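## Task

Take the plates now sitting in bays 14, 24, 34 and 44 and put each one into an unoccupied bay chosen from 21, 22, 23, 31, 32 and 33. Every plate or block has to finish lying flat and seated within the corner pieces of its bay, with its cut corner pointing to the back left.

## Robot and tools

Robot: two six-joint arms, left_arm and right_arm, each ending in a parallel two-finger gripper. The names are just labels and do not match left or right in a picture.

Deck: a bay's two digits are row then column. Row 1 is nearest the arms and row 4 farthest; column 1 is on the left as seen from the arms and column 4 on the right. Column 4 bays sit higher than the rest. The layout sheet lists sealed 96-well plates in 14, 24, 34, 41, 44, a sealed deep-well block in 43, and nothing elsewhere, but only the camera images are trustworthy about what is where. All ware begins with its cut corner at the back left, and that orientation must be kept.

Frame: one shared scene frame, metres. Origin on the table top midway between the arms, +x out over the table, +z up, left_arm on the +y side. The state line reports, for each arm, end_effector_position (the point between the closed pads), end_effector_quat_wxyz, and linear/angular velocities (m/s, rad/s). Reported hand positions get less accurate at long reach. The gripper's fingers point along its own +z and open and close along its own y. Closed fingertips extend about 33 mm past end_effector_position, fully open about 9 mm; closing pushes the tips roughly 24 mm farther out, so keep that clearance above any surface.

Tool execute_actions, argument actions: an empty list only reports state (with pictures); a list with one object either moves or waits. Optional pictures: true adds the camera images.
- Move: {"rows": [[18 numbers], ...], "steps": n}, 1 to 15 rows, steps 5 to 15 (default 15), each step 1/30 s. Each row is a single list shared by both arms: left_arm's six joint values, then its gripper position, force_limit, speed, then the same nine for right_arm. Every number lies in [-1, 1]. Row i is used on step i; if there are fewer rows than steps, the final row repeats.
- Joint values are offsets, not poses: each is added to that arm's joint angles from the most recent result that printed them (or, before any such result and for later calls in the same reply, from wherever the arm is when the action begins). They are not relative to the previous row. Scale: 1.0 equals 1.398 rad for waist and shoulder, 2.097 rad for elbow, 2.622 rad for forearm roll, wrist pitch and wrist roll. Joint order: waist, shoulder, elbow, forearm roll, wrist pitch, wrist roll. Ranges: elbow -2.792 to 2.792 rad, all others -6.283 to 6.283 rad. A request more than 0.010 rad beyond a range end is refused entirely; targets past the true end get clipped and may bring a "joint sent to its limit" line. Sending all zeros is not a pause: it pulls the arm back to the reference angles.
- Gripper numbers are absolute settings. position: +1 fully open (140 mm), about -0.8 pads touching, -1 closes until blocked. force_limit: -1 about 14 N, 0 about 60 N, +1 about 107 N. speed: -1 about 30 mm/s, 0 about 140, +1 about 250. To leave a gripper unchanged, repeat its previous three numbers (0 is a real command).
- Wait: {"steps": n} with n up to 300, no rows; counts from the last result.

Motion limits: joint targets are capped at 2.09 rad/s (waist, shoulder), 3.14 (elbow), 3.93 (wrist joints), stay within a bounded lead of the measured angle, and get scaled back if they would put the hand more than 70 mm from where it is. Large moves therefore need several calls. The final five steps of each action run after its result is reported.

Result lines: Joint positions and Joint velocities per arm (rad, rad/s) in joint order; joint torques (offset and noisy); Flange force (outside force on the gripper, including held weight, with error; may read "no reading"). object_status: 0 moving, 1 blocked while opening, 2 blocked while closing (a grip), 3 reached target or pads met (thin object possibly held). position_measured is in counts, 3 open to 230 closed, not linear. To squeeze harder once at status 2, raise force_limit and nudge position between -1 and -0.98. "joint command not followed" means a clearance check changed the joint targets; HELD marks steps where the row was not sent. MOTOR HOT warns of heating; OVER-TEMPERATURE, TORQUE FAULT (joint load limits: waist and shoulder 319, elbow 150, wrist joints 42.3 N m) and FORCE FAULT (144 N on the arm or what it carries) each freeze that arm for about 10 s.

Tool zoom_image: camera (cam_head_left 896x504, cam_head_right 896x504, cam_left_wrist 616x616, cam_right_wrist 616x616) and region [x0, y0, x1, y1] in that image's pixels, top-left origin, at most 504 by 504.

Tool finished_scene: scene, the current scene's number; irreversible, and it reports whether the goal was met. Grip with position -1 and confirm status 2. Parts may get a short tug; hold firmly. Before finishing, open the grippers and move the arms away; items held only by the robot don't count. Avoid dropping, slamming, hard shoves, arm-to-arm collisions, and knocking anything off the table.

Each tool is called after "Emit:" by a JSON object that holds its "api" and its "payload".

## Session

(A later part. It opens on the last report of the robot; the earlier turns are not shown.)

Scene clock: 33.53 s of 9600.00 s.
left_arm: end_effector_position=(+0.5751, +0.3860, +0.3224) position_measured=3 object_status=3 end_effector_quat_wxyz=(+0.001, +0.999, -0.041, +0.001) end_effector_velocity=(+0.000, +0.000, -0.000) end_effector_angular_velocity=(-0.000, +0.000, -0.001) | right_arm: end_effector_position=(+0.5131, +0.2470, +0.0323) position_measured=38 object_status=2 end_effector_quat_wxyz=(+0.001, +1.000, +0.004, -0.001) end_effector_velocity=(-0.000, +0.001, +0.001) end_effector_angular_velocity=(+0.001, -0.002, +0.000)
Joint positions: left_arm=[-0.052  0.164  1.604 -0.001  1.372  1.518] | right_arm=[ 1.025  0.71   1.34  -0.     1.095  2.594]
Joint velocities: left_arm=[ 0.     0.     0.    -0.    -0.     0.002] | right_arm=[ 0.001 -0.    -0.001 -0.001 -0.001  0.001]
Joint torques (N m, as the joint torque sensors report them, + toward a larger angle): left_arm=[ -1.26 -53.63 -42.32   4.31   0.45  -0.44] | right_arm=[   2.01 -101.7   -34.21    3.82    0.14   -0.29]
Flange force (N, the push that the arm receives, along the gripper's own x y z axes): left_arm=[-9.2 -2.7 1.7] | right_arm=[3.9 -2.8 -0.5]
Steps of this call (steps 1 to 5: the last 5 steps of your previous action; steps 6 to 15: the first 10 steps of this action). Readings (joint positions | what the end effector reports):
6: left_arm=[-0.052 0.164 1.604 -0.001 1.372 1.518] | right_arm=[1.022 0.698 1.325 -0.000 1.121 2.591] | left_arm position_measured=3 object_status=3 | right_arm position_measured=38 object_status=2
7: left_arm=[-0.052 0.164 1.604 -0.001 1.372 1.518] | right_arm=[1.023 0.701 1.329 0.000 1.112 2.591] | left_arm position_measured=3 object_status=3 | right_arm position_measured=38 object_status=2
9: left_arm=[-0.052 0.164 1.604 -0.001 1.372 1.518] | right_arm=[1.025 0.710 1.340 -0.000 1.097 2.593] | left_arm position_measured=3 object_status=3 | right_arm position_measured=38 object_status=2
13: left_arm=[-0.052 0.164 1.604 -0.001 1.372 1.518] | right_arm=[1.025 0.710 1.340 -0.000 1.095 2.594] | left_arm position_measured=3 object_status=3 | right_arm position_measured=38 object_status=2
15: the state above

Lower 4 mm more and release, then lift.

Emit:
{"api": "execute_actions", "payload": {"actions": [{"rows":[[0,0,0,0,0,0,1,0,0, 0,0.002,0.0015,0,-0.002,0,-1,0,0],[0,0,0,0,0,0,1,0,0, 0,0.002,0.0015,0,-0.002,0,-1,0,0],[0,0,0,0,0,0,1,0,0, 0,0.002,0.0015,0,-0.002,0,-1,0,0],[0,0,0,0,0,0,1,0,0, 0,0.002,0.0015,0,-0.002,0,-1,0,0],[0,0,0,0,0,0,1,0,0, 0,0.002,0.0015,0,-0.002,0,1,0,0],[0,0,0,0,0,0,1,0,0, 0,0.002,0.0015,0,-0.002,0,1,0,0],[0,0,0,0,0,0,1,0,0, 0,0.002,0.0015,0,-0.002,0,1,0,0],[0,0,0,0,0,0,1,0,0, 0,0.002,0.0015,0,-0.002,0,1,0,0],[0,0,0,0,0,0,1,0,0, 0,0.002,0.0015,0,-0.002,0,1,0,0],[0,0,0,0,0,0,1,0,0, 0,-0.033,-0.026,0,0.037,0,1,0,0]],"steps":15}]}}

Emit:
{"api": "execute_actions", "payload": {"actions": [{"steps":12}], "pictures": true}}

Emit:
{"api": "zoom_image", "payload": {"camera": "cam_right_wrist", "region": [180, 180, 430, 400]}}

Scene clock: 34.23 s of 9600.00 s.
left_arm: end_effector_position=(+0.5751, +0.3860, +0.3224) position_measured=3 object_status=3 end_effector_quat_wxyz=(+0.001, +0.999, -0.041, +0.001) end_effector_velocity=(+0.000, -0.001, +0.002) end_effector_angular_velocity=(-0.000, -0.003, -0.002) | right_arm: end_effector_position=(+0.5127, +0.2464, +0.0281) position_measured=5 object_status=0 end_effector_quat_wxyz=(+0.002, +1.000, +0.004, -0.001) end_effector_velocity=(+0.001, +0.002, +0.041) end_effector_angular_velocity=(-0.001, +0.001, -0.002)
Joint positions: left_arm=[-0.052  0.164  1.604 -0.001  1.372  1.518] | right_arm=[ 1.025  0.713  1.343 -0.     1.09   2.594]
Joint velocities: left_arm=[-0.002 -0.001 -0.002  0.    -0.    -0.001] | right_arm=[-0.    -0.027 -0.033  0.     0.062  0.002]
Joint torques (N m, as the joint torque sensors report them, + toward a larger angle): left_arm=[ -1.13 -52.34 -41.76   4.36   0.24  -0.25] | right_arm=[   2.53 -107.08  -35.15    4.03   -0.07    0.14]
Flange force (N, the push that the arm receives, along the gripper's own x y z axes): left_arm=[-10.2 -1.6 -0.4] | right_arm=[5.8 -4.9 -2.3]
Steps of this call (steps 1 to 5: the last 5 steps of your previous action; steps 6 to 11: the robot went on to your last target; steps 12 to 21: the first 10 steps of this action). Readings (joint positions | what the end effector reports):
12: left_arm=[-0.052 0.164 1.604 -0.001 1.372 1.518] | right_arm=[1.025 0.710 1.340 -0.000 1.094 2.594] | left_arm position_measured=3 object_status=3 | right_arm position_measured=38 object_status=2
13: left_arm=[-0.052 0.164 1.604 -0.001 1.372 1.518] | right_arm=[1.025 0.712 1.341 -0.000 1.092 2.594] | left_arm position_measured=3 object_status=3 | right_arm position_measured=38 object_status=2
15: left_arm=[-0.052 0.164 1.604 -0.001 1.372 1.518] | right_arm=[1.025 0.712 1.342 -0.000 1.090 2.594] | left_arm position_measured=3 object_status=3 | right_arm position_measured=38 object_status=2
19: left_arm=[-0.052 0.164 1.604 -0.001 1.372 1.518] | right_arm=[1.025 0.713 1.343 -0.000 1.089 2.594] | left_arm position_measured=3 object_status=3 | right_arm position_measured=18 object_status=0
21: the state above

Scene clock: 34.63 s of 9600.00 s.
left_arm: end_effector_position=(+0.5751, +0.3860, +0.3224) position_measured=3 object_status=3 end_effector_quat_wxyz=(+0.001, +0.999, -0.041, +0.001) end_effector_velocity=(-0.000, +0.000, -0.001) end_effector_angular_velocity=(-0.000, +0.001, +0.001) | right_arm: end_effector_position=(+0.5142, +0.2492, +0.1016) position_measured=3 object_status=3 end_effector_quat_wxyz=(-0.000, +1.000, +0.004, +0.000) end_effector_velocity=(+0.000, -0.000, -0.000) end_effector_angular_velocity=(-0.001, -0.000, +0.002)
Joint positions: left_arm=[-0.052  0.164  1.604 -0.001  1.372  1.518] | right_arm=[ 1.025  0.664  1.285 -0.     1.192  2.594]
Joint velocities: left_arm=[ 0.     0.     0.001 -0.     0.    -0.   ] | right_arm=[ 0.    -0.     0.    -0.001  0.001 -0.001]
Joint torques (N m, as the joint torque sensors report them, + toward a larger angle): left_arm=[ -1.12 -53.82 -42.     4.37   0.41  -0.28] | right_arm=[   2.64 -101.29  -36.74    4.26    0.15   -0.04]
Flange force (N, the push that the arm receives, along the gripper's own x y z axes): left_arm=[-8.2 -2.4 1.2] | right_arm=[4.1 -1.3 -2.3]
Kept back: nothing.
Steps of this call (steps 1 to 5: the last 5 steps of your previous action; steps 6 to 12: the robot went on to your last target). Readings (joint positions | what the end effector reports):
1: left_arm=[-0.052 0.164 1.604 -0.001 1.372 1.518] | right_arm=[1.025 0.710 1.339 -0.000 1.098 2.594] | left_arm position_measured=3 object_status=3 | right_arm position_measured=3 object_status=0
2: left_arm=[-0.052 0.164 1.604 -0.001 1.372 1.518] | right_arm=[1.025 0.700 1.327 -0.000 1.121 2.594] | left_arm position_measured=3 object_status=3 | right_arm position_measured=3 object_status=0
4: left_arm=[-0.052 0.164 1.604 -0.001 1.372 1.518] | right_arm=[1.025 0.671 1.293 -0.000 1.176 2.594] | left_arm position_measured=3 object_status=3 | right_arm position_measured=3 object_status=0
8: left_arm=[-0.052 0.164 1.604 -0.001 1.372 1.518] | right_arm=[1.025 0.664 1.285 -0.000 1.191 2.594] | left_arm position_measured=3 object_status=3 | right_arm position_measured=3 object_status=3
12: the state above

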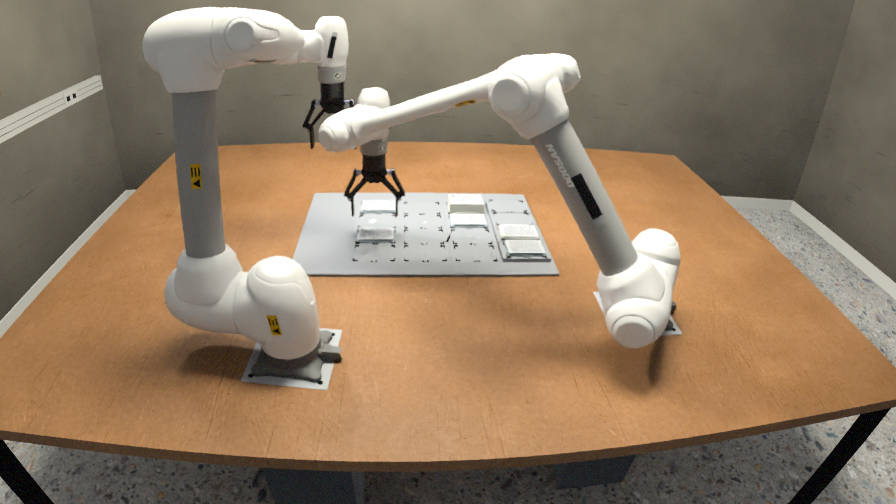

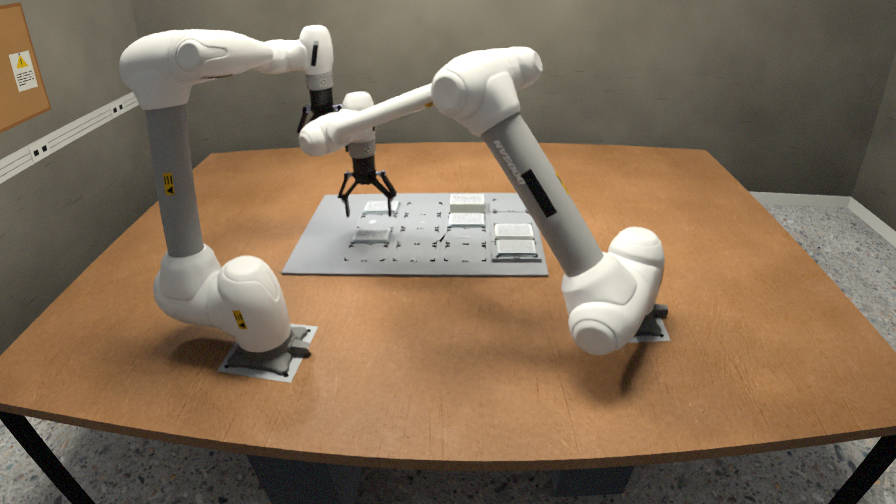

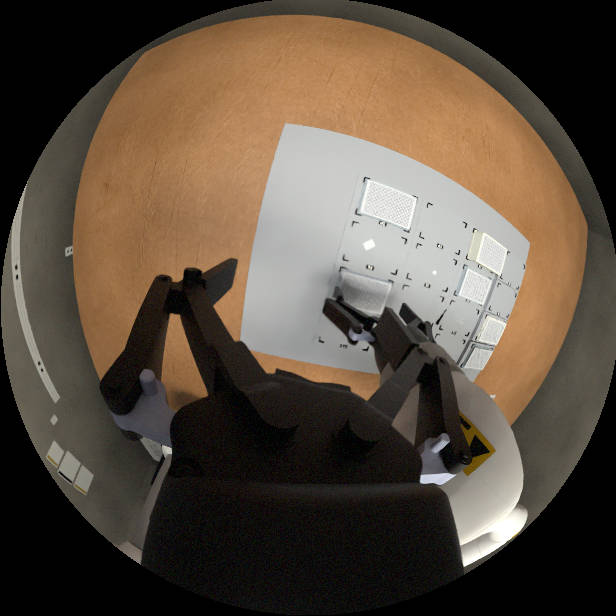

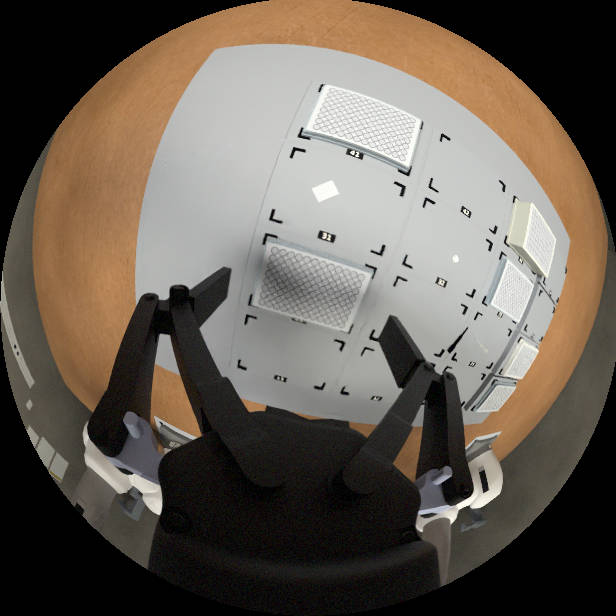

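Region (180, 180, 430, 400) of cam_right_wrist's 616x616 image, scaled by 2.016, with more detail than that image has; it fills the top 444 rows of this view, and the rest is white.

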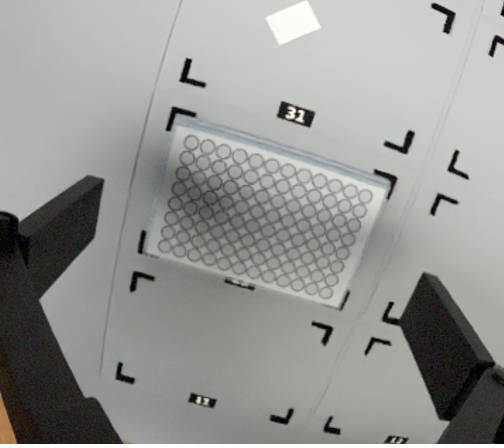

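Emit:
{"api": "execute_actions", "payload": {"actions": [{"rows":[[0,0,0,0,0,0,1,0,0, -0.357,-0.389,0.383,0,-0.098,-0.19,1,0,0]],"steps":15}]}}

Emit:
{"api": "execute_actions", "payload": {"actions": [{"steps":25}], "pictures": true}}

Scene clock: 35.23 s of 9600.00 s.
left_arm: end_effector_position=(+0.5751, +0.3860, +0.3224) position_measured=3 object_status=3 end_effector_quat_wxyz=(+0.001, +0.999, -0.041, +0.001) end_effector_velocity=(+0.001, -0.001, -0.000) end_effector_angular_velocity=(-0.000, +0.000, -0.002) | right_arm: end_effector_position=(+0.5651, +0.1050, +0.1151) position_measured=3 object_status=3 end_effector_quat_wxyz=(-0.001, +1.000, +0.006, +0.001) end_effector_velocity=(+0.095, -0.540, +0.043) end_effector_angular_velocity=(-0.003, +0.001, -0.008)
Joint positions: left_arm=[-0.052  0.164  1.604 -0.001  1.372  1.518] | right_arm=[ 0.879  0.513  1.511 -0.     1.115  2.445]
Joint velocities: left_arm=[-0.002  0.001 -0.001 -0.     0.     0.   ] | right_arm=[-0.514 -0.575  0.838 -0.    -0.26  -0.506]
Joint torques (N m, as the joint torque sensors report them, + toward a larger angle): left_arm=[ -1.34 -53.32 -42.42   4.44   0.37  -0.06] | right_arm=[  5.87 -83.49 -35.17   3.77  -0.19   0.06]
Flange force (N, the push that the arm receives, along the gripper's own x y z axes): left_arm=[-9.7 -2.1 1.6] | right_arm=[-0.9 7.7 -5.9]
Steps of this call (steps 1 to 8: the robot went on to your last target; steps 9 to 18: the first 10 steps of this action). Readings (joint positions | what the end effector reports):
9: left_arm=[-0.052 0.164 1.604 -0.001 1.372 1.518] | right_arm=[1.025 0.664 1.286 -0.000 1.191 2.594] | left_arm position_measured=3 object_status=3 | right_arm position_measured=3 object_status=3
10: left_arm=[-0.052 0.164 1.604 -0.001 1.372 1.518] | right_arm=[1.020 0.659 1.294 -0.000 1.188 2.588] | left_arm position_measured=3 object_status=3 | right_arm position_measured=3 object_status=3
12: left_arm=[-0.052 0.164 1.604 -0.001 1.372 1.518] | right_arm=[0.987 0.627 1.342 -0.000 1.170 2.552] | left_arm position_measured=3 object_status=3 | right_arm position_measured=3 object_status=3
16: left_arm=[-0.052 0.164 1.604 -0.001 1.372 1.518] | right_arm=[0.914 0.552 1.455 -0.000 1.132 2.479] | left_arm position_measured=3 object_status=3 | right_arm position_measured=3 object_status=3
18: the state above

Scene clock: 36.07 s of 9600.00 s.
left_arm: end_effector_position=(+0.5751, +0.3860, +0.3224) position_measured=3 object_status=3 end_effector_quat_wxyz=(+0.001, +0.999, -0.041, +0.001) end_effector_velocity=(+0.000, +0.001, -0.001) end_effector_angular_velocity=(+0.001, +0.002, +0.001) | right_arm: end_effector_position=(+0.5137, -0.2471, +0.1026) position_measured=3 object_status=3 end_effector_quat_wxyz=(+0.001, +1.000, +0.004, -0.001) end_effector_velocity=(-0.002, -0.001, -0.001) end_effector_angular_velocity=(-0.001, +0.003, +0.000)
Joint positions: left_arm=[-0.052  0.164  1.604 -0.001  1.372  1.518] | right_arm=[ 0.526  0.12   2.088 -0.     0.935  2.096]
Joint velocities: left_arm=[ 0.     0.001  0.     0.001 -0.    -0.   ] | right_arm=[-0.    -0.     0.003  0.001 -0.001 -0.001]
Joint torques (N m, as the joint torque sensors report them, + toward a larger angle): left_arm=[ -1.82 -53.74 -41.75   4.32   0.34  -0.12] | right_arm=[  2.74 -44.76 -31.6    3.32   0.05   0.41]
Flange force (N, the push that the arm receives, along the gripper's own x y z axes): left_arm=[-7.6 -2.9 0.9] | right_arm=[4.4 4.3 -3.0]
Kept back: nothing.
Steps of this call (steps 1 to 5: the last 5 steps of your previous action; steps 6 to 25: the robot went on to your last target). Readings (joint positions | what the end effector reports):
1: left_arm=[-0.052 0.164 1.604 -0.001 1.372 1.518] | right_arm=[0.862 0.494 1.539 -0.000 1.106 2.428] | left_arm position_measured=3 object_status=3 | right_arm position_measured=3 object_status=3
2: left_arm=[-0.052 0.164 1.604 -0.001 1.372 1.518] | right_arm=[0.845 0.475 1.568 -0.000 1.097 2.411] | left_arm position_measured=3 object_status=3 | right_arm position_measured=3 object_status=3
4: left_arm=[-0.052 0.164 1.604 -0.001 1.372 1.518] | right_arm=[0.809 0.436 1.625 -0.000 1.079 2.376] | left_arm position_measured=3 object_status=3 | right_arm position_measured=3 object_status=3
8: left_arm=[-0.052 0.164 1.604 -0.001 1.372 1.518] | right_arm=[0.739 0.357 1.741 -0.000 1.043 2.306] | left_arm position_measured=3 object_status=3 | right_arm position_measured=3 object_status=3
25: the state above

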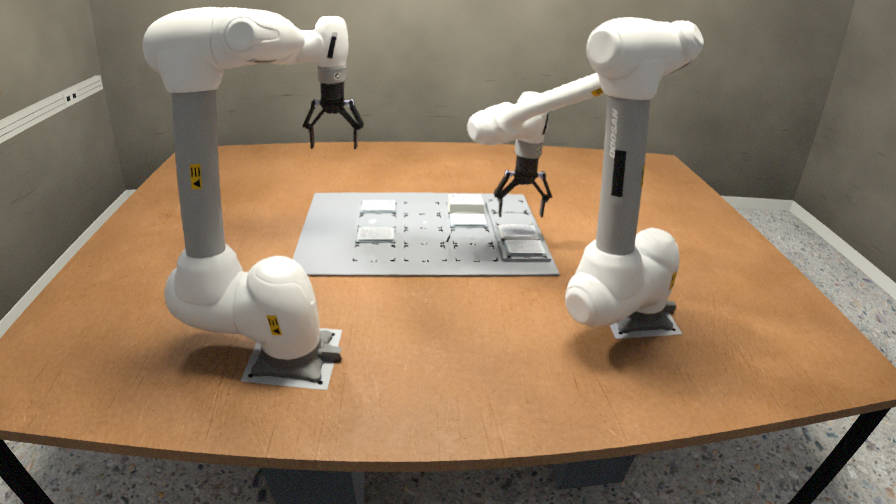

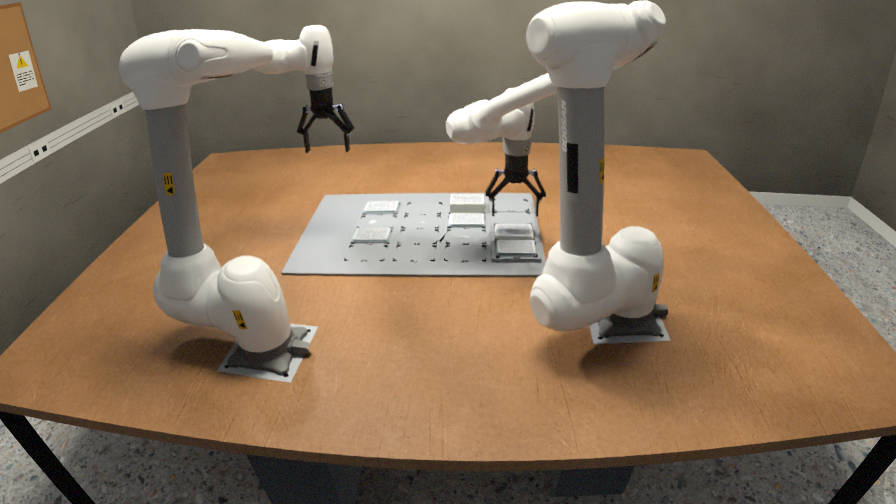

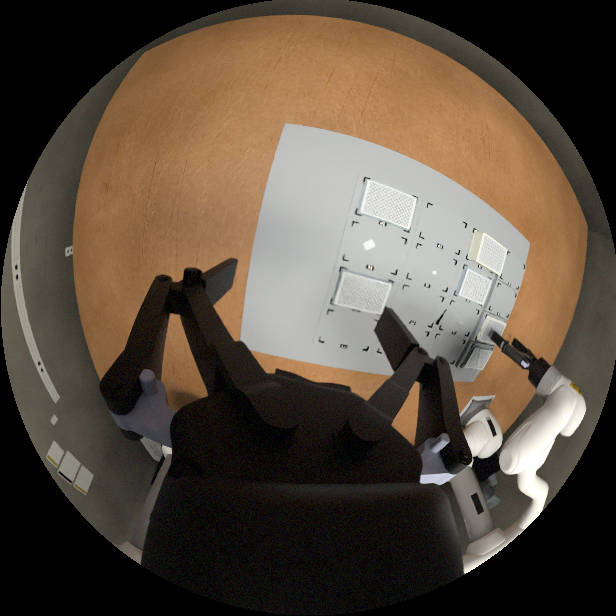

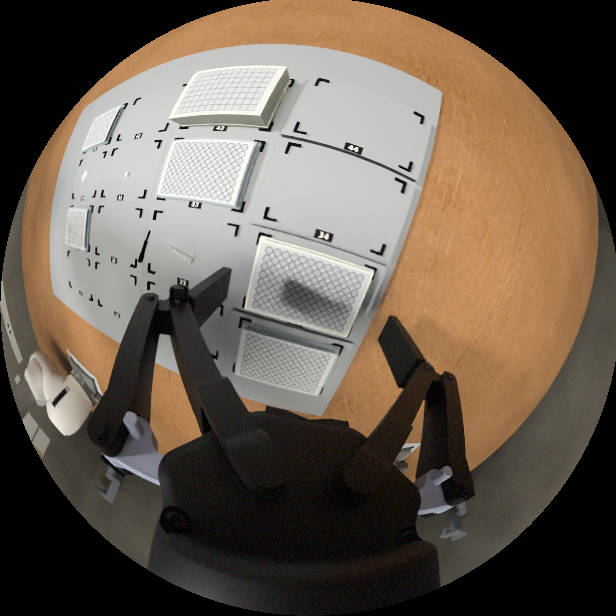

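Descend and grip.

Emit:
{"api": "execute_actions", "payload": {"actions": [{"rows":[[0,0,0,0,0,0,1,0,0, 0,0.054,0.025,0,-0.048,0,1,0,0],[0,0,0,0,0,0,1,0,0, 0,0.054,0.025,0,-0.048,0,1,0,0],[0,0,0,0,0,0,1,0,0, 0,0.054,0.025,0,-0.048,0,1,0,0],[0,0,0,0,0,0,1,0,0, 0,0.054,0.025,0,-0.048,0,1,0,0],[0,0,0,0,0,0,1,0,0, 0,0.054,0.025,0,-0.048,0,1,0,0],[0,0,0,0,0,0,1,0,0, 0,0.054,0.025,0,-0.048,0,1,0,0],[0,0,0,0,0,0,1,0,0, 0,0.054,0.025,0,-0.048,0,1,0,0],[0,0,0,0,0,0,1,0,0, 0,0.054,0.025,0,-0.048,0,1,0,0],[0,0,0,0,0,0,1,0,0, 0,0.054,0.025,0,-0.048,0,1,0,0],[0,0,0,0,0,0,1,0,0, 0,0.054,0.025,0,-0.048,0,1,0,0],[0,0,0,0,0,0,1,0,0, 0,0.054,0.025,0,-0.048,0,-1,0,0]],"steps":15}]}}

Emit:
{"api": "execute_actions", "payload": {"actions": [{"steps":12}]}}

Scene clock: 36.67 s of 9600.00 s.
left_arm: end_effector_position=(+0.5751, +0.3860, +0.3224) position_measured=3 object_status=3 end_effector_quat_wxyz=(+0.001, +0.999, -0.041, +0.001) end_effector_velocity=(+0.000, +0.001, +0.000) end_effector_angular_velocity=(+0.000, -0.001, +0.000) | right_arm: end_effector_position=(+0.5131, -0.2475, +0.0406) position_measured=3 object_status=3 end_effector_quat_wxyz=(+0.001, +1.000, +0.004, -0.002) end_effector_velocity=(+0.001, -0.000, +0.001) end_effector_angular_velocity=(+0.000, -0.003, +0.001)
Joint positions: left_arm=[-0.052  0.164  1.604 -0.001  1.372  1.518] | right_arm=[ 0.526  0.196  2.141 -0.     0.809  2.096]
Joint velocities: left_arm=[ 0.001 -0.    -0.     0.    -0.     0.   ] | right_arm=[ 0.    -0.003  0.    -0.002 -0.001  0.   ]
Joint torques (N m, as the joint torque sensors report them, + toward a larger angle): left_arm=[ -1.37 -54.4  -41.76   4.23   0.32  -0.38] | right_arm=[  1.56 -47.91 -26.94   2.74  -0.18   0.18]
Flange force (N, the push that the arm receives, along the gripper's own x y z axes): left_arm=[-7.3 -3.0 0.6] | right_arm=[2.6 1.9 -5.1]
Steps of this call (steps 1 to 8: the robot went on to your last target; steps 9 to 18: the first 10 steps of this action). Readings (joint positions | what the end effector reports):
9: left_arm=[-0.052 0.164 1.604 -0.001 1.372 1.518] | right_arm=[0.526 0.121 2.089 -0.000 0.934 2.096] | left_arm position_measured=3 object_status=3 | right_arm position_measured=3 object_status=3
10: left_arm=[-0.052 0.164 1.604 -0.001 1.372 1.518] | right_arm=[0.526 0.125 2.092 0.000 0.925 2.096] | left_arm position_measured=3 object_status=3 | right_arm position_measured=3 object_status=3
12: left_arm=[-0.052 0.164 1.604 -0.001 1.372 1.518] | right_arm=[0.526 0.158 2.115 0.000 0.870 2.096] | left_arm position_measured=3 object_status=3 | right_arm position_measured=3 object_status=3
16: left_arm=[-0.052 0.164 1.604 -0.001 1.372 1.518] | right_arm=[0.526 0.196 2.141 -0.000 0.809 2.096] | left_arm position_measured=3 object_status=3 | right_arm position_measured=3 object_status=3
18: the state above

Scene clock: 37.07 s of 9600.00 s.
left_arm: end_effector_position=(+0.5751, +0.3860, +0.3224) position_measured=3 object_status=3 end_effector_quat_wxyz=(+0.001, +0.999, -0.041, +0.001) end_effector_velocity=(-0.000, +0.000, +0.001) end_effector_angular_velocity=(-0.001, -0.001, +0.000) | right_arm: end_effector_position=(+0.5134, -0.2473, +0.0410) position_measured=34 object_status=2 end_effector_quat_wxyz=(+0.001, +1.000, +0.004, -0.001) end_effector_velocity=(-0.001, -0.001, -0.001) end_effector_angular_velocity=(-0.001, +0.002, +0.000)
Joint positions: left_arm=[-0.052  0.164  1.604 -0.001  1.372  1.518] | right_arm=[ 0.526  0.196  2.14  -0.     0.809  2.096]
Joint velocities: left_arm=[ 0.001 -0.001 -0.    -0.001  0.     0.001] | right_arm=[ 0.    -0.     0.002  0.     0.001 -0.   ]
Joint torques (N m, as the joint torque sensors report them, + toward a larger angle): left_arm=[ -1.89 -53.87 -42.23   4.3    0.28  -0.36] | right_arm=[-14.19 -19.91  -2.64  -5.26   2.63   0.11]
Flange force (N, the push that the arm receives, along the gripper's own x y z axes): left_arm=[-8.8 -3.7 1.0] | right_arm=[-8.6 -26.7 -55.5]
Kept back: nothing.
Steps of this call (steps 1 to 5: the last 5 steps of your previous action; steps 6 to 12: the robot went on to your last target). Readings (joint positions | what the end effector reports):
1: left_arm=[-0.052 0.164 1.604 -0.001 1.372 1.518] | right_arm=[0.526 0.196 2.141 -0.000 0.809 2.096] | left_arm position_measured=3 object_status=3 | right_arm position_measured=3 object_status=0
2: left_arm=[-0.052 0.164 1.604 -0.001 1.372 1.518] | right_arm=[0.526 0.196 2.141 -0.000 0.809 2.096] | left_arm position_measured=3 object_status=3 | right_arm position_measured=8 object_status=0
4: left_arm=[-0.052 0.164 1.604 -0.001 1.372 1.518] | right_arm=[0.526 0.196 2.140 -0.000 0.808 2.096] | left_arm position_measured=3 object_status=3 | right_arm position_measured=23 object_status=0
8: left_arm=[-0.052 0.164 1.604 -0.001 1.372 1.518] | right_arm=[0.526 0.196 2.140 -0.000 0.809 2.096] | left_arm position_measured=3 object_status=3 | right_arm position_measured=34 object_status=0
12: the state above

Emit:
{"api": "execute_actions", "payload": {"actions": [{"rows":[[0,0,0,0,0,0,1,0,0, 0,-0.054,-0.025,0,0.048,0,-1,0,0]],"steps":12}]}}

Emit:
{"api": "execute_actions", "payload": {"actions": [{"rows":[[0,0,0,0,0,0,1,0,0, 0.278,0.239,-0.218,0,0.047,0.148,-1,0,0]],"steps":15}]}}

Emit:
{"api": "execute_actions", "payload": {"actions": [{"steps":18}], "pictures": true}}

Scene clock: 37.60 s of 9600.00 s.
left_arm: end_effector_position=(+0.5751, +0.3860, +0.3224) position_measured=3 object_status=3 end_effector_quat_wxyz=(+0.001, +0.999, -0.041, +0.001) end_effector_velocity=(-0.001, -0.001, -0.000) end_effector_angular_velocity=(-0.000, +0.001, -0.000) | right_arm: end_effector_position=(+0.5142, -0.2469, +0.1024) position_measured=37 object_status=0 end_effector_quat_wxyz=(+0.000, +1.000, +0.004, +0.000) end_effector_velocity=(-0.004, -0.001, +0.052) end_effector_angular_velocity=(+0.005, -0.003, -0.003)
Joint positions: left_arm=[-0.052  0.164  1.604 -0.001  1.372  1.518] | right_arm=[ 0.526  0.121  2.089 -0.001  0.932  2.096]
Joint velocities: left_arm=[-0.001 -0.001  0.001 -0.    -0.    -0.001] | right_arm=[-0.    -0.066 -0.039  0.004  0.099  0.   ]
Joint torques (N m, as the joint torque sensors report them, + toward a larger angle): left_arm=[  0.48 -53.02 -42.04   4.4    0.35  -0.09] | right_arm=[ -3.17   1.75 -14.71   1.62   0.95  -0.1 ]
Flange force (N, the push that the arm receives, along the gripper's own x y z axes): left_arm=[-9.5 1.3 1.0] | right_arm=[0.2 4.6 -3.1]
Steps of this call (steps 1 to 9: the robot went on to your last target; steps 10 to 16: the first 7 steps of this action). Readings (joint positions | what the end effector reports):
10: left_arm=[-0.052 0.164 1.604 -0.001 1.372 1.518] | right_arm=[0.526 0.195 2.141 -0.000 0.809 2.096] | left_arm position_measured=3 object_status=3 | right_arm position_measured=34 object_status=2
11: left_arm=[-0.052 0.164 1.604 -0.001 1.372 1.518] | right_arm=[0.526 0.191 2.138 -0.001 0.818 2.096] | left_arm position_measured=3 object_status=3 | right_arm position_measured=34 object_status=2
13: left_arm=[-0.052 0.164 1.604 -0.001 1.372 1.518] | right_arm=[0.526 0.159 2.115 -0.001 0.874 2.096] | left_arm position_measured=3 object_status=3 | right_arm position_measured=37 object_status=0
16: the state above

Scene clock: 38.10 s of 9600.00 s.
left_arm: end_effector_position=(+0.5751, +0.3860, +0.3224) position_measured=3 object_status=3 end_effector_quat_wxyz=(+0.001, +0.999, -0.041, +0.001) end_effector_velocity=(+0.001, +0.001, +0.002) end_effector_angular_velocity=(-0.000, -0.003, +0.001) | right_arm: end_effector_position=(+0.5388, -0.1087, +0.1101) position_measured=37 object_status=2 end_effector_quat_wxyz=(+0.000, +1.000, +0.004, -0.000) end_effector_velocity=(+0.019, +0.532, +0.003) end_effector_angular_velocity=(-0.003, +0.002, +0.004)
Joint positions: left_arm=[-0.052  0.164  1.604 -0.001  1.372  1.518] | right_arm=[ 0.697  0.267  1.887 -0.     0.989  2.266]
Joint velocities: left_arm=[ 0.001 -0.001 -0.002  0.    -0.     0.   ] | right_arm=[ 0.624  0.538 -0.732  0.     0.197  0.621]
Joint torques (N m, as the joint torque sensors report them, + toward a larger angle): left_arm=[ -1.29 -53.97 -41.9    4.37   0.16  -0.38] | right_arm=[  6.38 -60.01 -30.54   3.55   0.42  -0.41]
Flange force (N, the push that the arm receives, along the gripper's own x y z axes): left_arm=[-8.3 -2.9 0.3] | right_arm=[5.1 2.3 -3.2]
Steps of this call (steps 1 to 5: the last 5 steps of your previous action; steps 6 to 15: the first 10 steps of this action, its rows measured from where the robot was after step 5). Readings (joint positions | what the end effector reports):
5: left_arm=[-0.052 0.164 1.604 -0.001 1.372 1.518] | right_arm=[0.526 0.120 2.088 -0.000 0.935 2.096] | left_arm position_measured=3 object_status=3 | right_arm position_measured=37 object_status=2
6: left_arm=[-0.052 0.164 1.604 -0.001 1.372 1.518] | right_arm=[0.527 0.120 2.088 -0.000 0.935 2.096] | left_arm position_measured=3 object_status=3 | right_arm position_measured=37 object_status=2
7: left_arm=[-0.052 0.164 1.604 -0.001 1.372 1.518] | right_arm=[0.532 0.125 2.081 -0.000 0.937 2.101] | left_arm position_measured=3 object_status=3 | right_arm position_measured=37 object_status=2
9: left_arm=[-0.052 0.164 1.604 -0.001 1.372 1.518] | right_arm=[0.565 0.154 2.042 -0.000 0.947 2.135] | left_arm position_measured=3 object_status=3 | right_arm position_measured=37 object_status=2
13: left_arm=[-0.052 0.164 1.604 -0.001 1.372 1.518] | right_arm=[0.654 0.231 1.937 -0.000 0.975 2.224] | left_arm position_measured=3 object_status=3 | right_arm position_measured=37 object_status=2
15: the state above

Scene clock: 38.70 s of 9600.00 s.
left_arm: end_effector_position=(+0.5751, +0.3860, +0.3224) position_measured=3 object_status=3 end_effector_quat_wxyz=(+0.001, +0.999, -0.041, +0.001) end_effector_velocity=(+0.000, -0.001, +0.001) end_effector_angular_velocity=(-0.000, -0.001, -0.002) | right_arm: end_effector_position=(+0.5119, +0.0822, +0.1022) position_measured=37 object_status=2 end_effector_quat_wxyz=(+0.001, +1.000, +0.004, -0.000) end_effector_velocity=(+0.000, +0.000, +0.000) end_effector_angular_velocity=(-0.000, +0.000, -0.001)
Joint positions: left_arm=[-0.052  0.164  1.604 -0.001  1.372  1.518] | right_arm=[ 0.915  0.454  1.631 -0.     1.058  2.484]
Joint velocities: left_arm=[-0.001 -0.001 -0.001 -0.     0.     0.001] | right_arm=[ 0.     0.    -0.001  0.     0.001  0.001]
Joint torques (N m, as the joint torque sensors report them, + toward a larger angle): left_arm=[ -0.74 -54.59 -42.25   4.33   0.46  -0.25] | right_arm=[  1.85 -79.74 -33.58   3.9   -0.04   0.14]
Flange force (N, the push that the arm receives, along the gripper's own x y z axes): left_arm=[-7.8 -1.5 1.6] | right_arm=[4.0 -1.0 -3.7]
Kept back: nothing.
Steps of this call (steps 1 to 5: the last 5 steps of your previous action; steps 6 to 18: the robot went on to your last target). Readings (joint positions | what the end effector reports):
1: left_arm=[-0.052 0.164 1.604 -0.001 1.372 1.518] | right_arm=[0.718 0.285 1.862 -0.000 0.995 2.287] | left_arm position_measured=3 object_status=3 | right_arm position_measured=37 object_status=2
2: left_arm=[-0.052 0.164 1.604 -0.001 1.372 1.518] | right_arm=[0.739 0.303 1.838 -0.000 1.002 2.308] | left_arm position_measured=3 object_status=3 | right_arm position_measured=37 object_status=2
4: left_arm=[-0.052 0.164 1.604 -0.001 1.372 1.518] | right_arm=[0.780 0.339 1.789 -0.000 1.015 2.349] | left_arm position_measured=3 object_status=3 | right_arm position_measured=37 object_status=2
8: left_arm=[-0.052 0.164 1.604 -0.001 1.372 1.518] | right_arm=[0.861 0.408 1.694 -0.000 1.041 2.431] | left_arm position_measured=3 object_status=3 | right_arm position_measured=37 object_status=2
18: the state above

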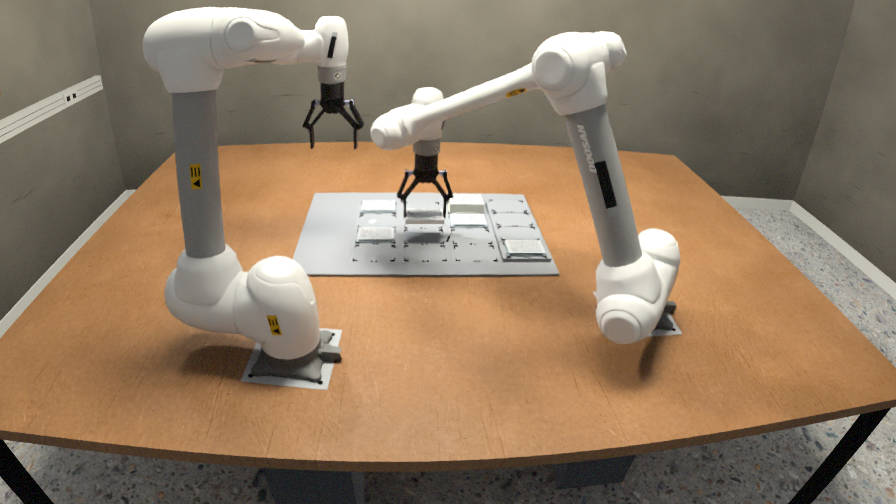

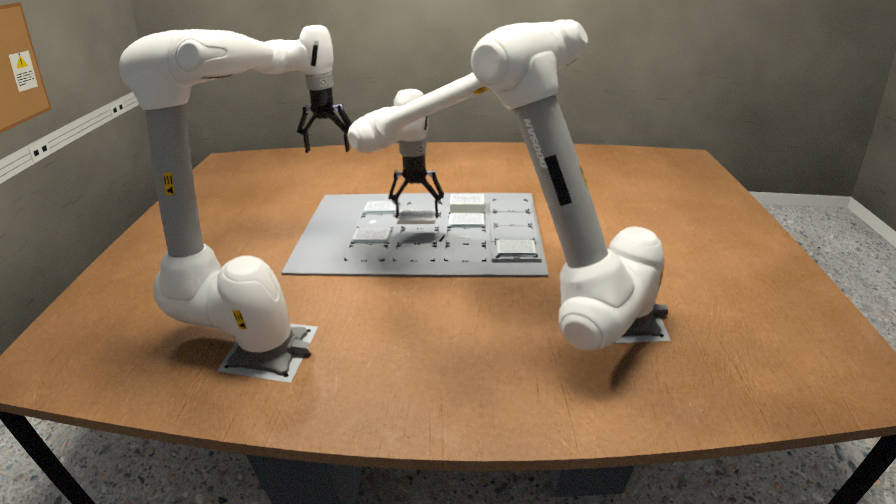

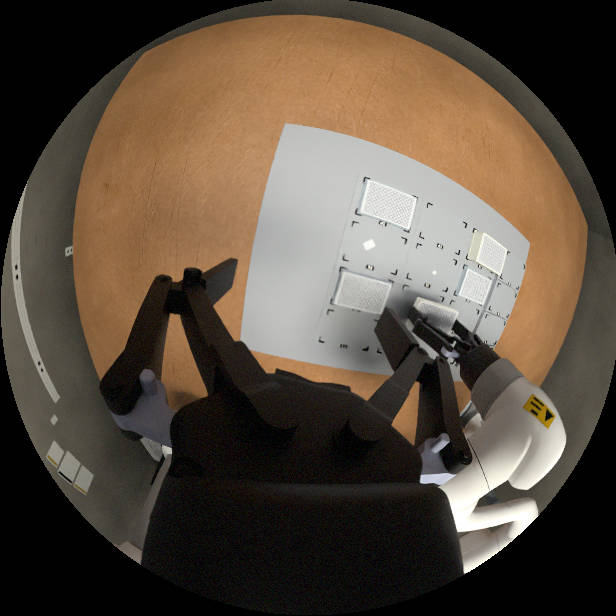

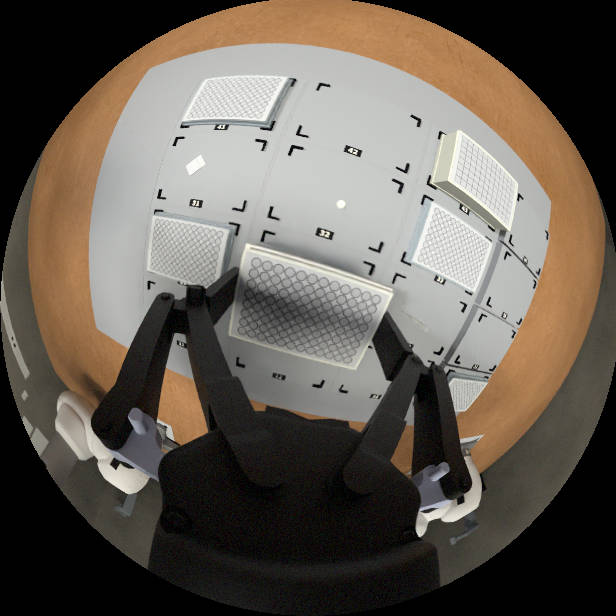

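Emit:
{"api": "execute_actions", "payload": {"actions": [{"rows":[[0,0,0,0,0,0,1,0,0, 0,0.034,0.019,0,-0.033,0,-1,0,0]],"steps":15}], "pictures": true}}

Emit:
{"api": "zoom_image", "payload": {"camera": "cam_right_wrist", "region": [180, 180, 430, 400]}}

Scene clock: 39.30 s of 9600.00 s.
left_arm: end_effector_position=(+0.5751, +0.3860, +0.3224) position_measured=3 object_status=3 end_effector_quat_wxyz=(+0.001, +0.999, -0.041, +0.001) end_effector_velocity=(+0.001, +0.000, +0.001) end_effector_angular_velocity=(+0.001, -0.002, -0.001) | right_arm: end_effector_position=(+0.5119, +0.0822, +0.0470) position_measured=37 object_status=2 end_effector_quat_wxyz=(+0.001, +1.000, +0.004, -0.001) end_effector_velocity=(+0.000, +0.000, +0.001) end_effector_angular_velocity=(+0.002, -0.001, +0.001)
Joint positions: left_arm=[-0.052  0.164  1.604 -0.001  1.372  1.518] | right_arm=[ 0.915  0.502  1.671 -0.     0.971  2.484]
Joint velocities: left_arm=[ 0.    -0.    -0.001  0.001 -0.     0.001] | right_arm=[-0.    -0.002 -0.     0.    -0.    -0.001]
Joint torques (N m, as the joint torque sensors report them, + toward a larger angle): left_arm=[  0.   -52.54 -42.21   4.45   0.29  -0.27] | right_arm=[  1.63 -81.37 -32.46   3.33   0.53  -0.04]
Flange force (N, the push that the arm receives, along the gripper's own x y z axes): left_arm=[-11.0 -0.7 0.6] | right_arm=[2.2 0.8 -2.0]
Steps of this call (steps 1 to 8: the robot went on to your last target; steps 9 to 18: the first 10 steps of this action). Readings (joint positions | what the end effector reports):
9: left_arm=[-0.052 0.164 1.604 -0.001 1.372 1.518] | right_arm=[0.915 0.455 1.631 -0.000 1.057 2.484] | left_arm position_measured=3 object_status=3 | right_arm position_measured=37 object_status=2
10: left_arm=[-0.052 0.164 1.604 -0.001 1.372 1.518] | right_arm=[0.915 0.459 1.635 -0.000 1.047 2.484] | left_arm position_measured=3 object_status=3 | right_arm position_measured=37 object_status=2
12: left_arm=[-0.052 0.164 1.604 -0.001 1.372 1.518] | right_arm=[0.915 0.487 1.659 -0.000 0.997 2.484] | left_arm position_measured=3 object_status=3 | right_arm position_measured=37 object_status=2
16: left_arm=[-0.052 0.164 1.604 -0.001 1.372 1.518] | right_arm=[0.915 0.502 1.671 -0.000 0.972 2.484] | left_arm position_measured=3 object_status=3 | right_arm position_measured=37 object_status=2
18: the state above

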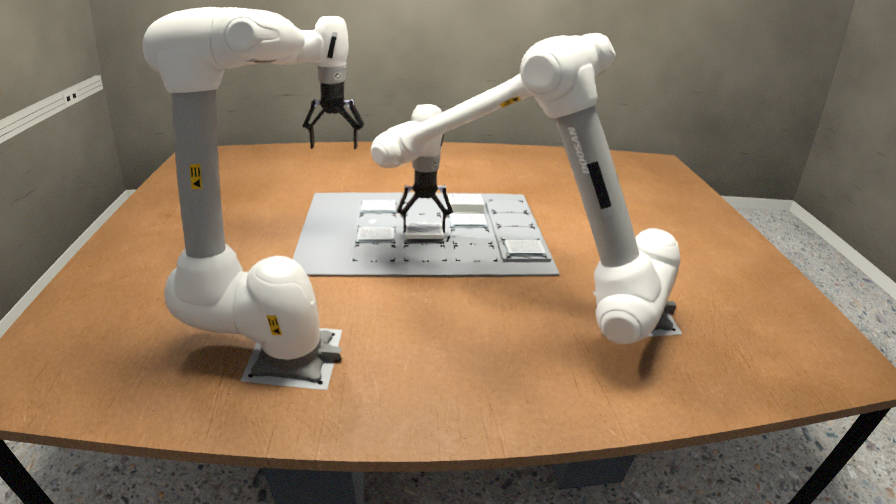

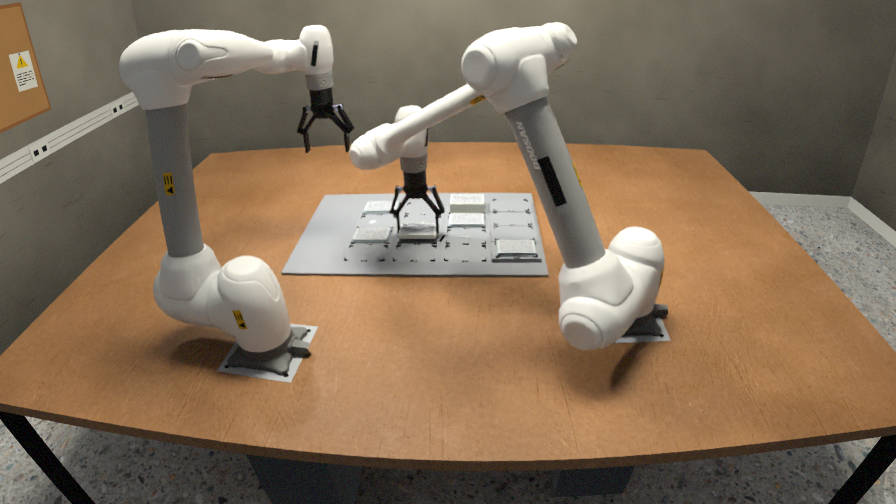

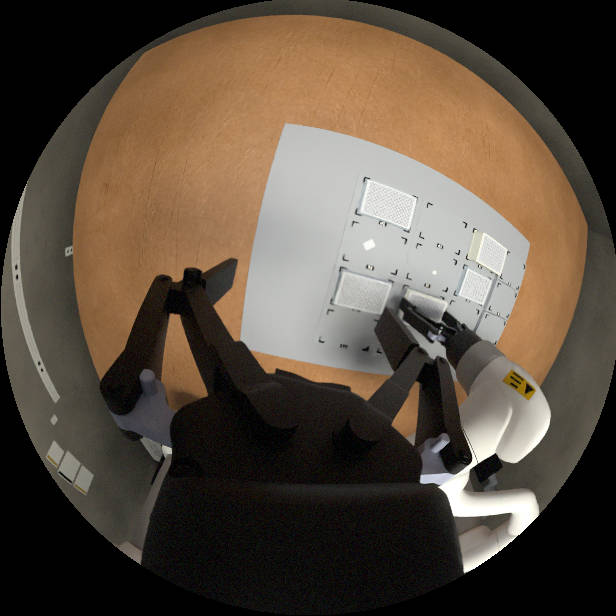

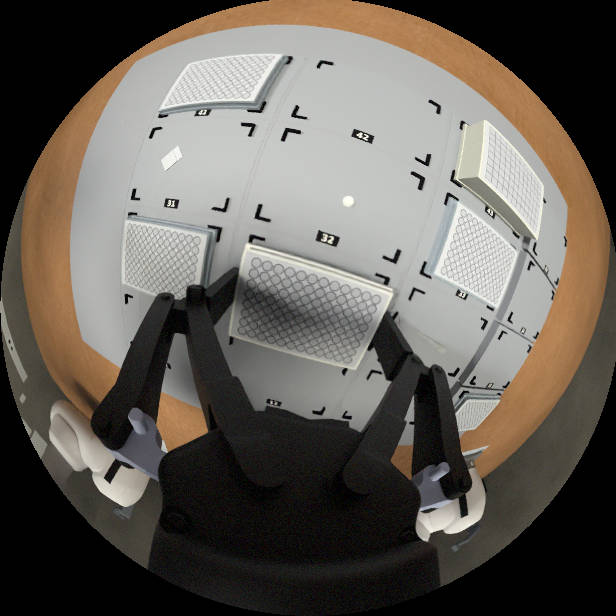

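Region (180, 180, 430, 400) of cam_right_wrist's 616x616 image, scaled by 2.016, with more detail than that image has; it fills the top 444 rows of this view, and the rest is white.

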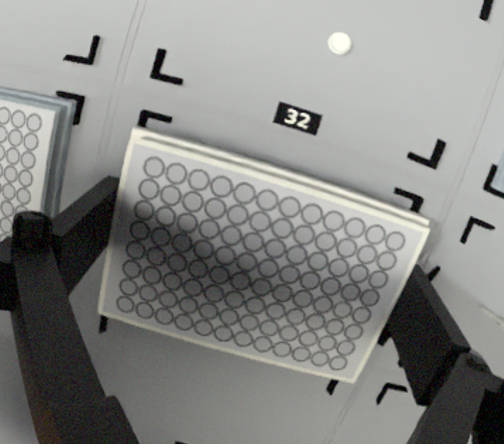

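Emit:
{"api": "execute_actions", "payload": {"actions": [{"rows":[[0,0,0,0,0,0,1,0,0, 0,0.0115,0.006,0,-0.011,0,-1,0,0]],"steps":15}]}}

Scene clock: 39.80 s of 9600.00 s.
left_arm: end_effector_position=(+0.5751, +0.3860, +0.3224) position_measured=3 object_status=3 end_effector_quat_wxyz=(+0.001, +0.999, -0.041, +0.001) end_effector_velocity=(-0.000, -0.001, -0.001) end_effector_angular_velocity=(-0.001, +0.002, -0.000) | right_arm: end_effector_position=(+0.5116, +0.0819, +0.0293) position_measured=37 object_status=2 end_effector_quat_wxyz=(+0.001, +1.000, +0.004, -0.000) end_effector_velocity=(+0.000, -0.000, -0.001) end_effector_angular_velocity=(-0.000, -0.000, +0.001)
Joint positions: left_arm=[-0.052  0.164  1.604 -0.001  1.372  1.518] | right_arm=[ 0.915  0.518  1.683 -0.     0.942  2.484]
Joint velocities: left_arm=[-0.001  0.001  0.001 -0.001 -0.    -0.   ] | right_arm=[-0.     0.001  0.001 -0.001 -0.001 -0.   ]
Joint torques (N m, as the joint torque sensors report them, + toward a larger angle): left_arm=[ -1.71 -53.6  -42.16   4.4    0.35   0.04] | right_arm=[  4.56 -78.53 -27.71   3.77   0.91   0.07]
Flange force (N, the push that the arm receives, along the gripper's own x y z axes): left_arm=[-8.7 -2.4 1.4] | right_arm=[7.2 0.5 -8.4]
Steps of this call (steps 1 to 5: the last 5 steps of your previous action; steps 6 to 15: the first 10 steps of this action). Readings (joint positions | what the end effector reports):
6: left_arm=[-0.052 0.164 1.604 -0.001 1.372 1.518] | right_arm=[0.915 0.502 1.671 -0.000 0.970 2.484] | left_arm position_measured=3 object_status=3 | right_arm position_measured=37 object_status=2
7: left_arm=[-0.052 0.164 1.604 -0.001 1.372 1.518] | right_arm=[0.915 0.506 1.674 0.000 0.961 2.484] | left_arm position_measured=3 object_status=3 | right_arm position_measured=37 object_status=2
9: left_arm=[-0.052 0.164 1.604 -0.001 1.372 1.518] | right_arm=[0.915 0.517 1.683 -0.000 0.945 2.484] | left_arm position_measured=3 object_status=3 | right_arm position_measured=37 object_status=2
13: left_arm=[-0.052 0.164 1.604 -0.001 1.372 1.518] | right_arm=[0.915 0.518 1.683 -0.000 0.943 2.484] | left_arm position_measured=3 object_status=3 | right_arm position_measured=37 object_status=2
15: the state above


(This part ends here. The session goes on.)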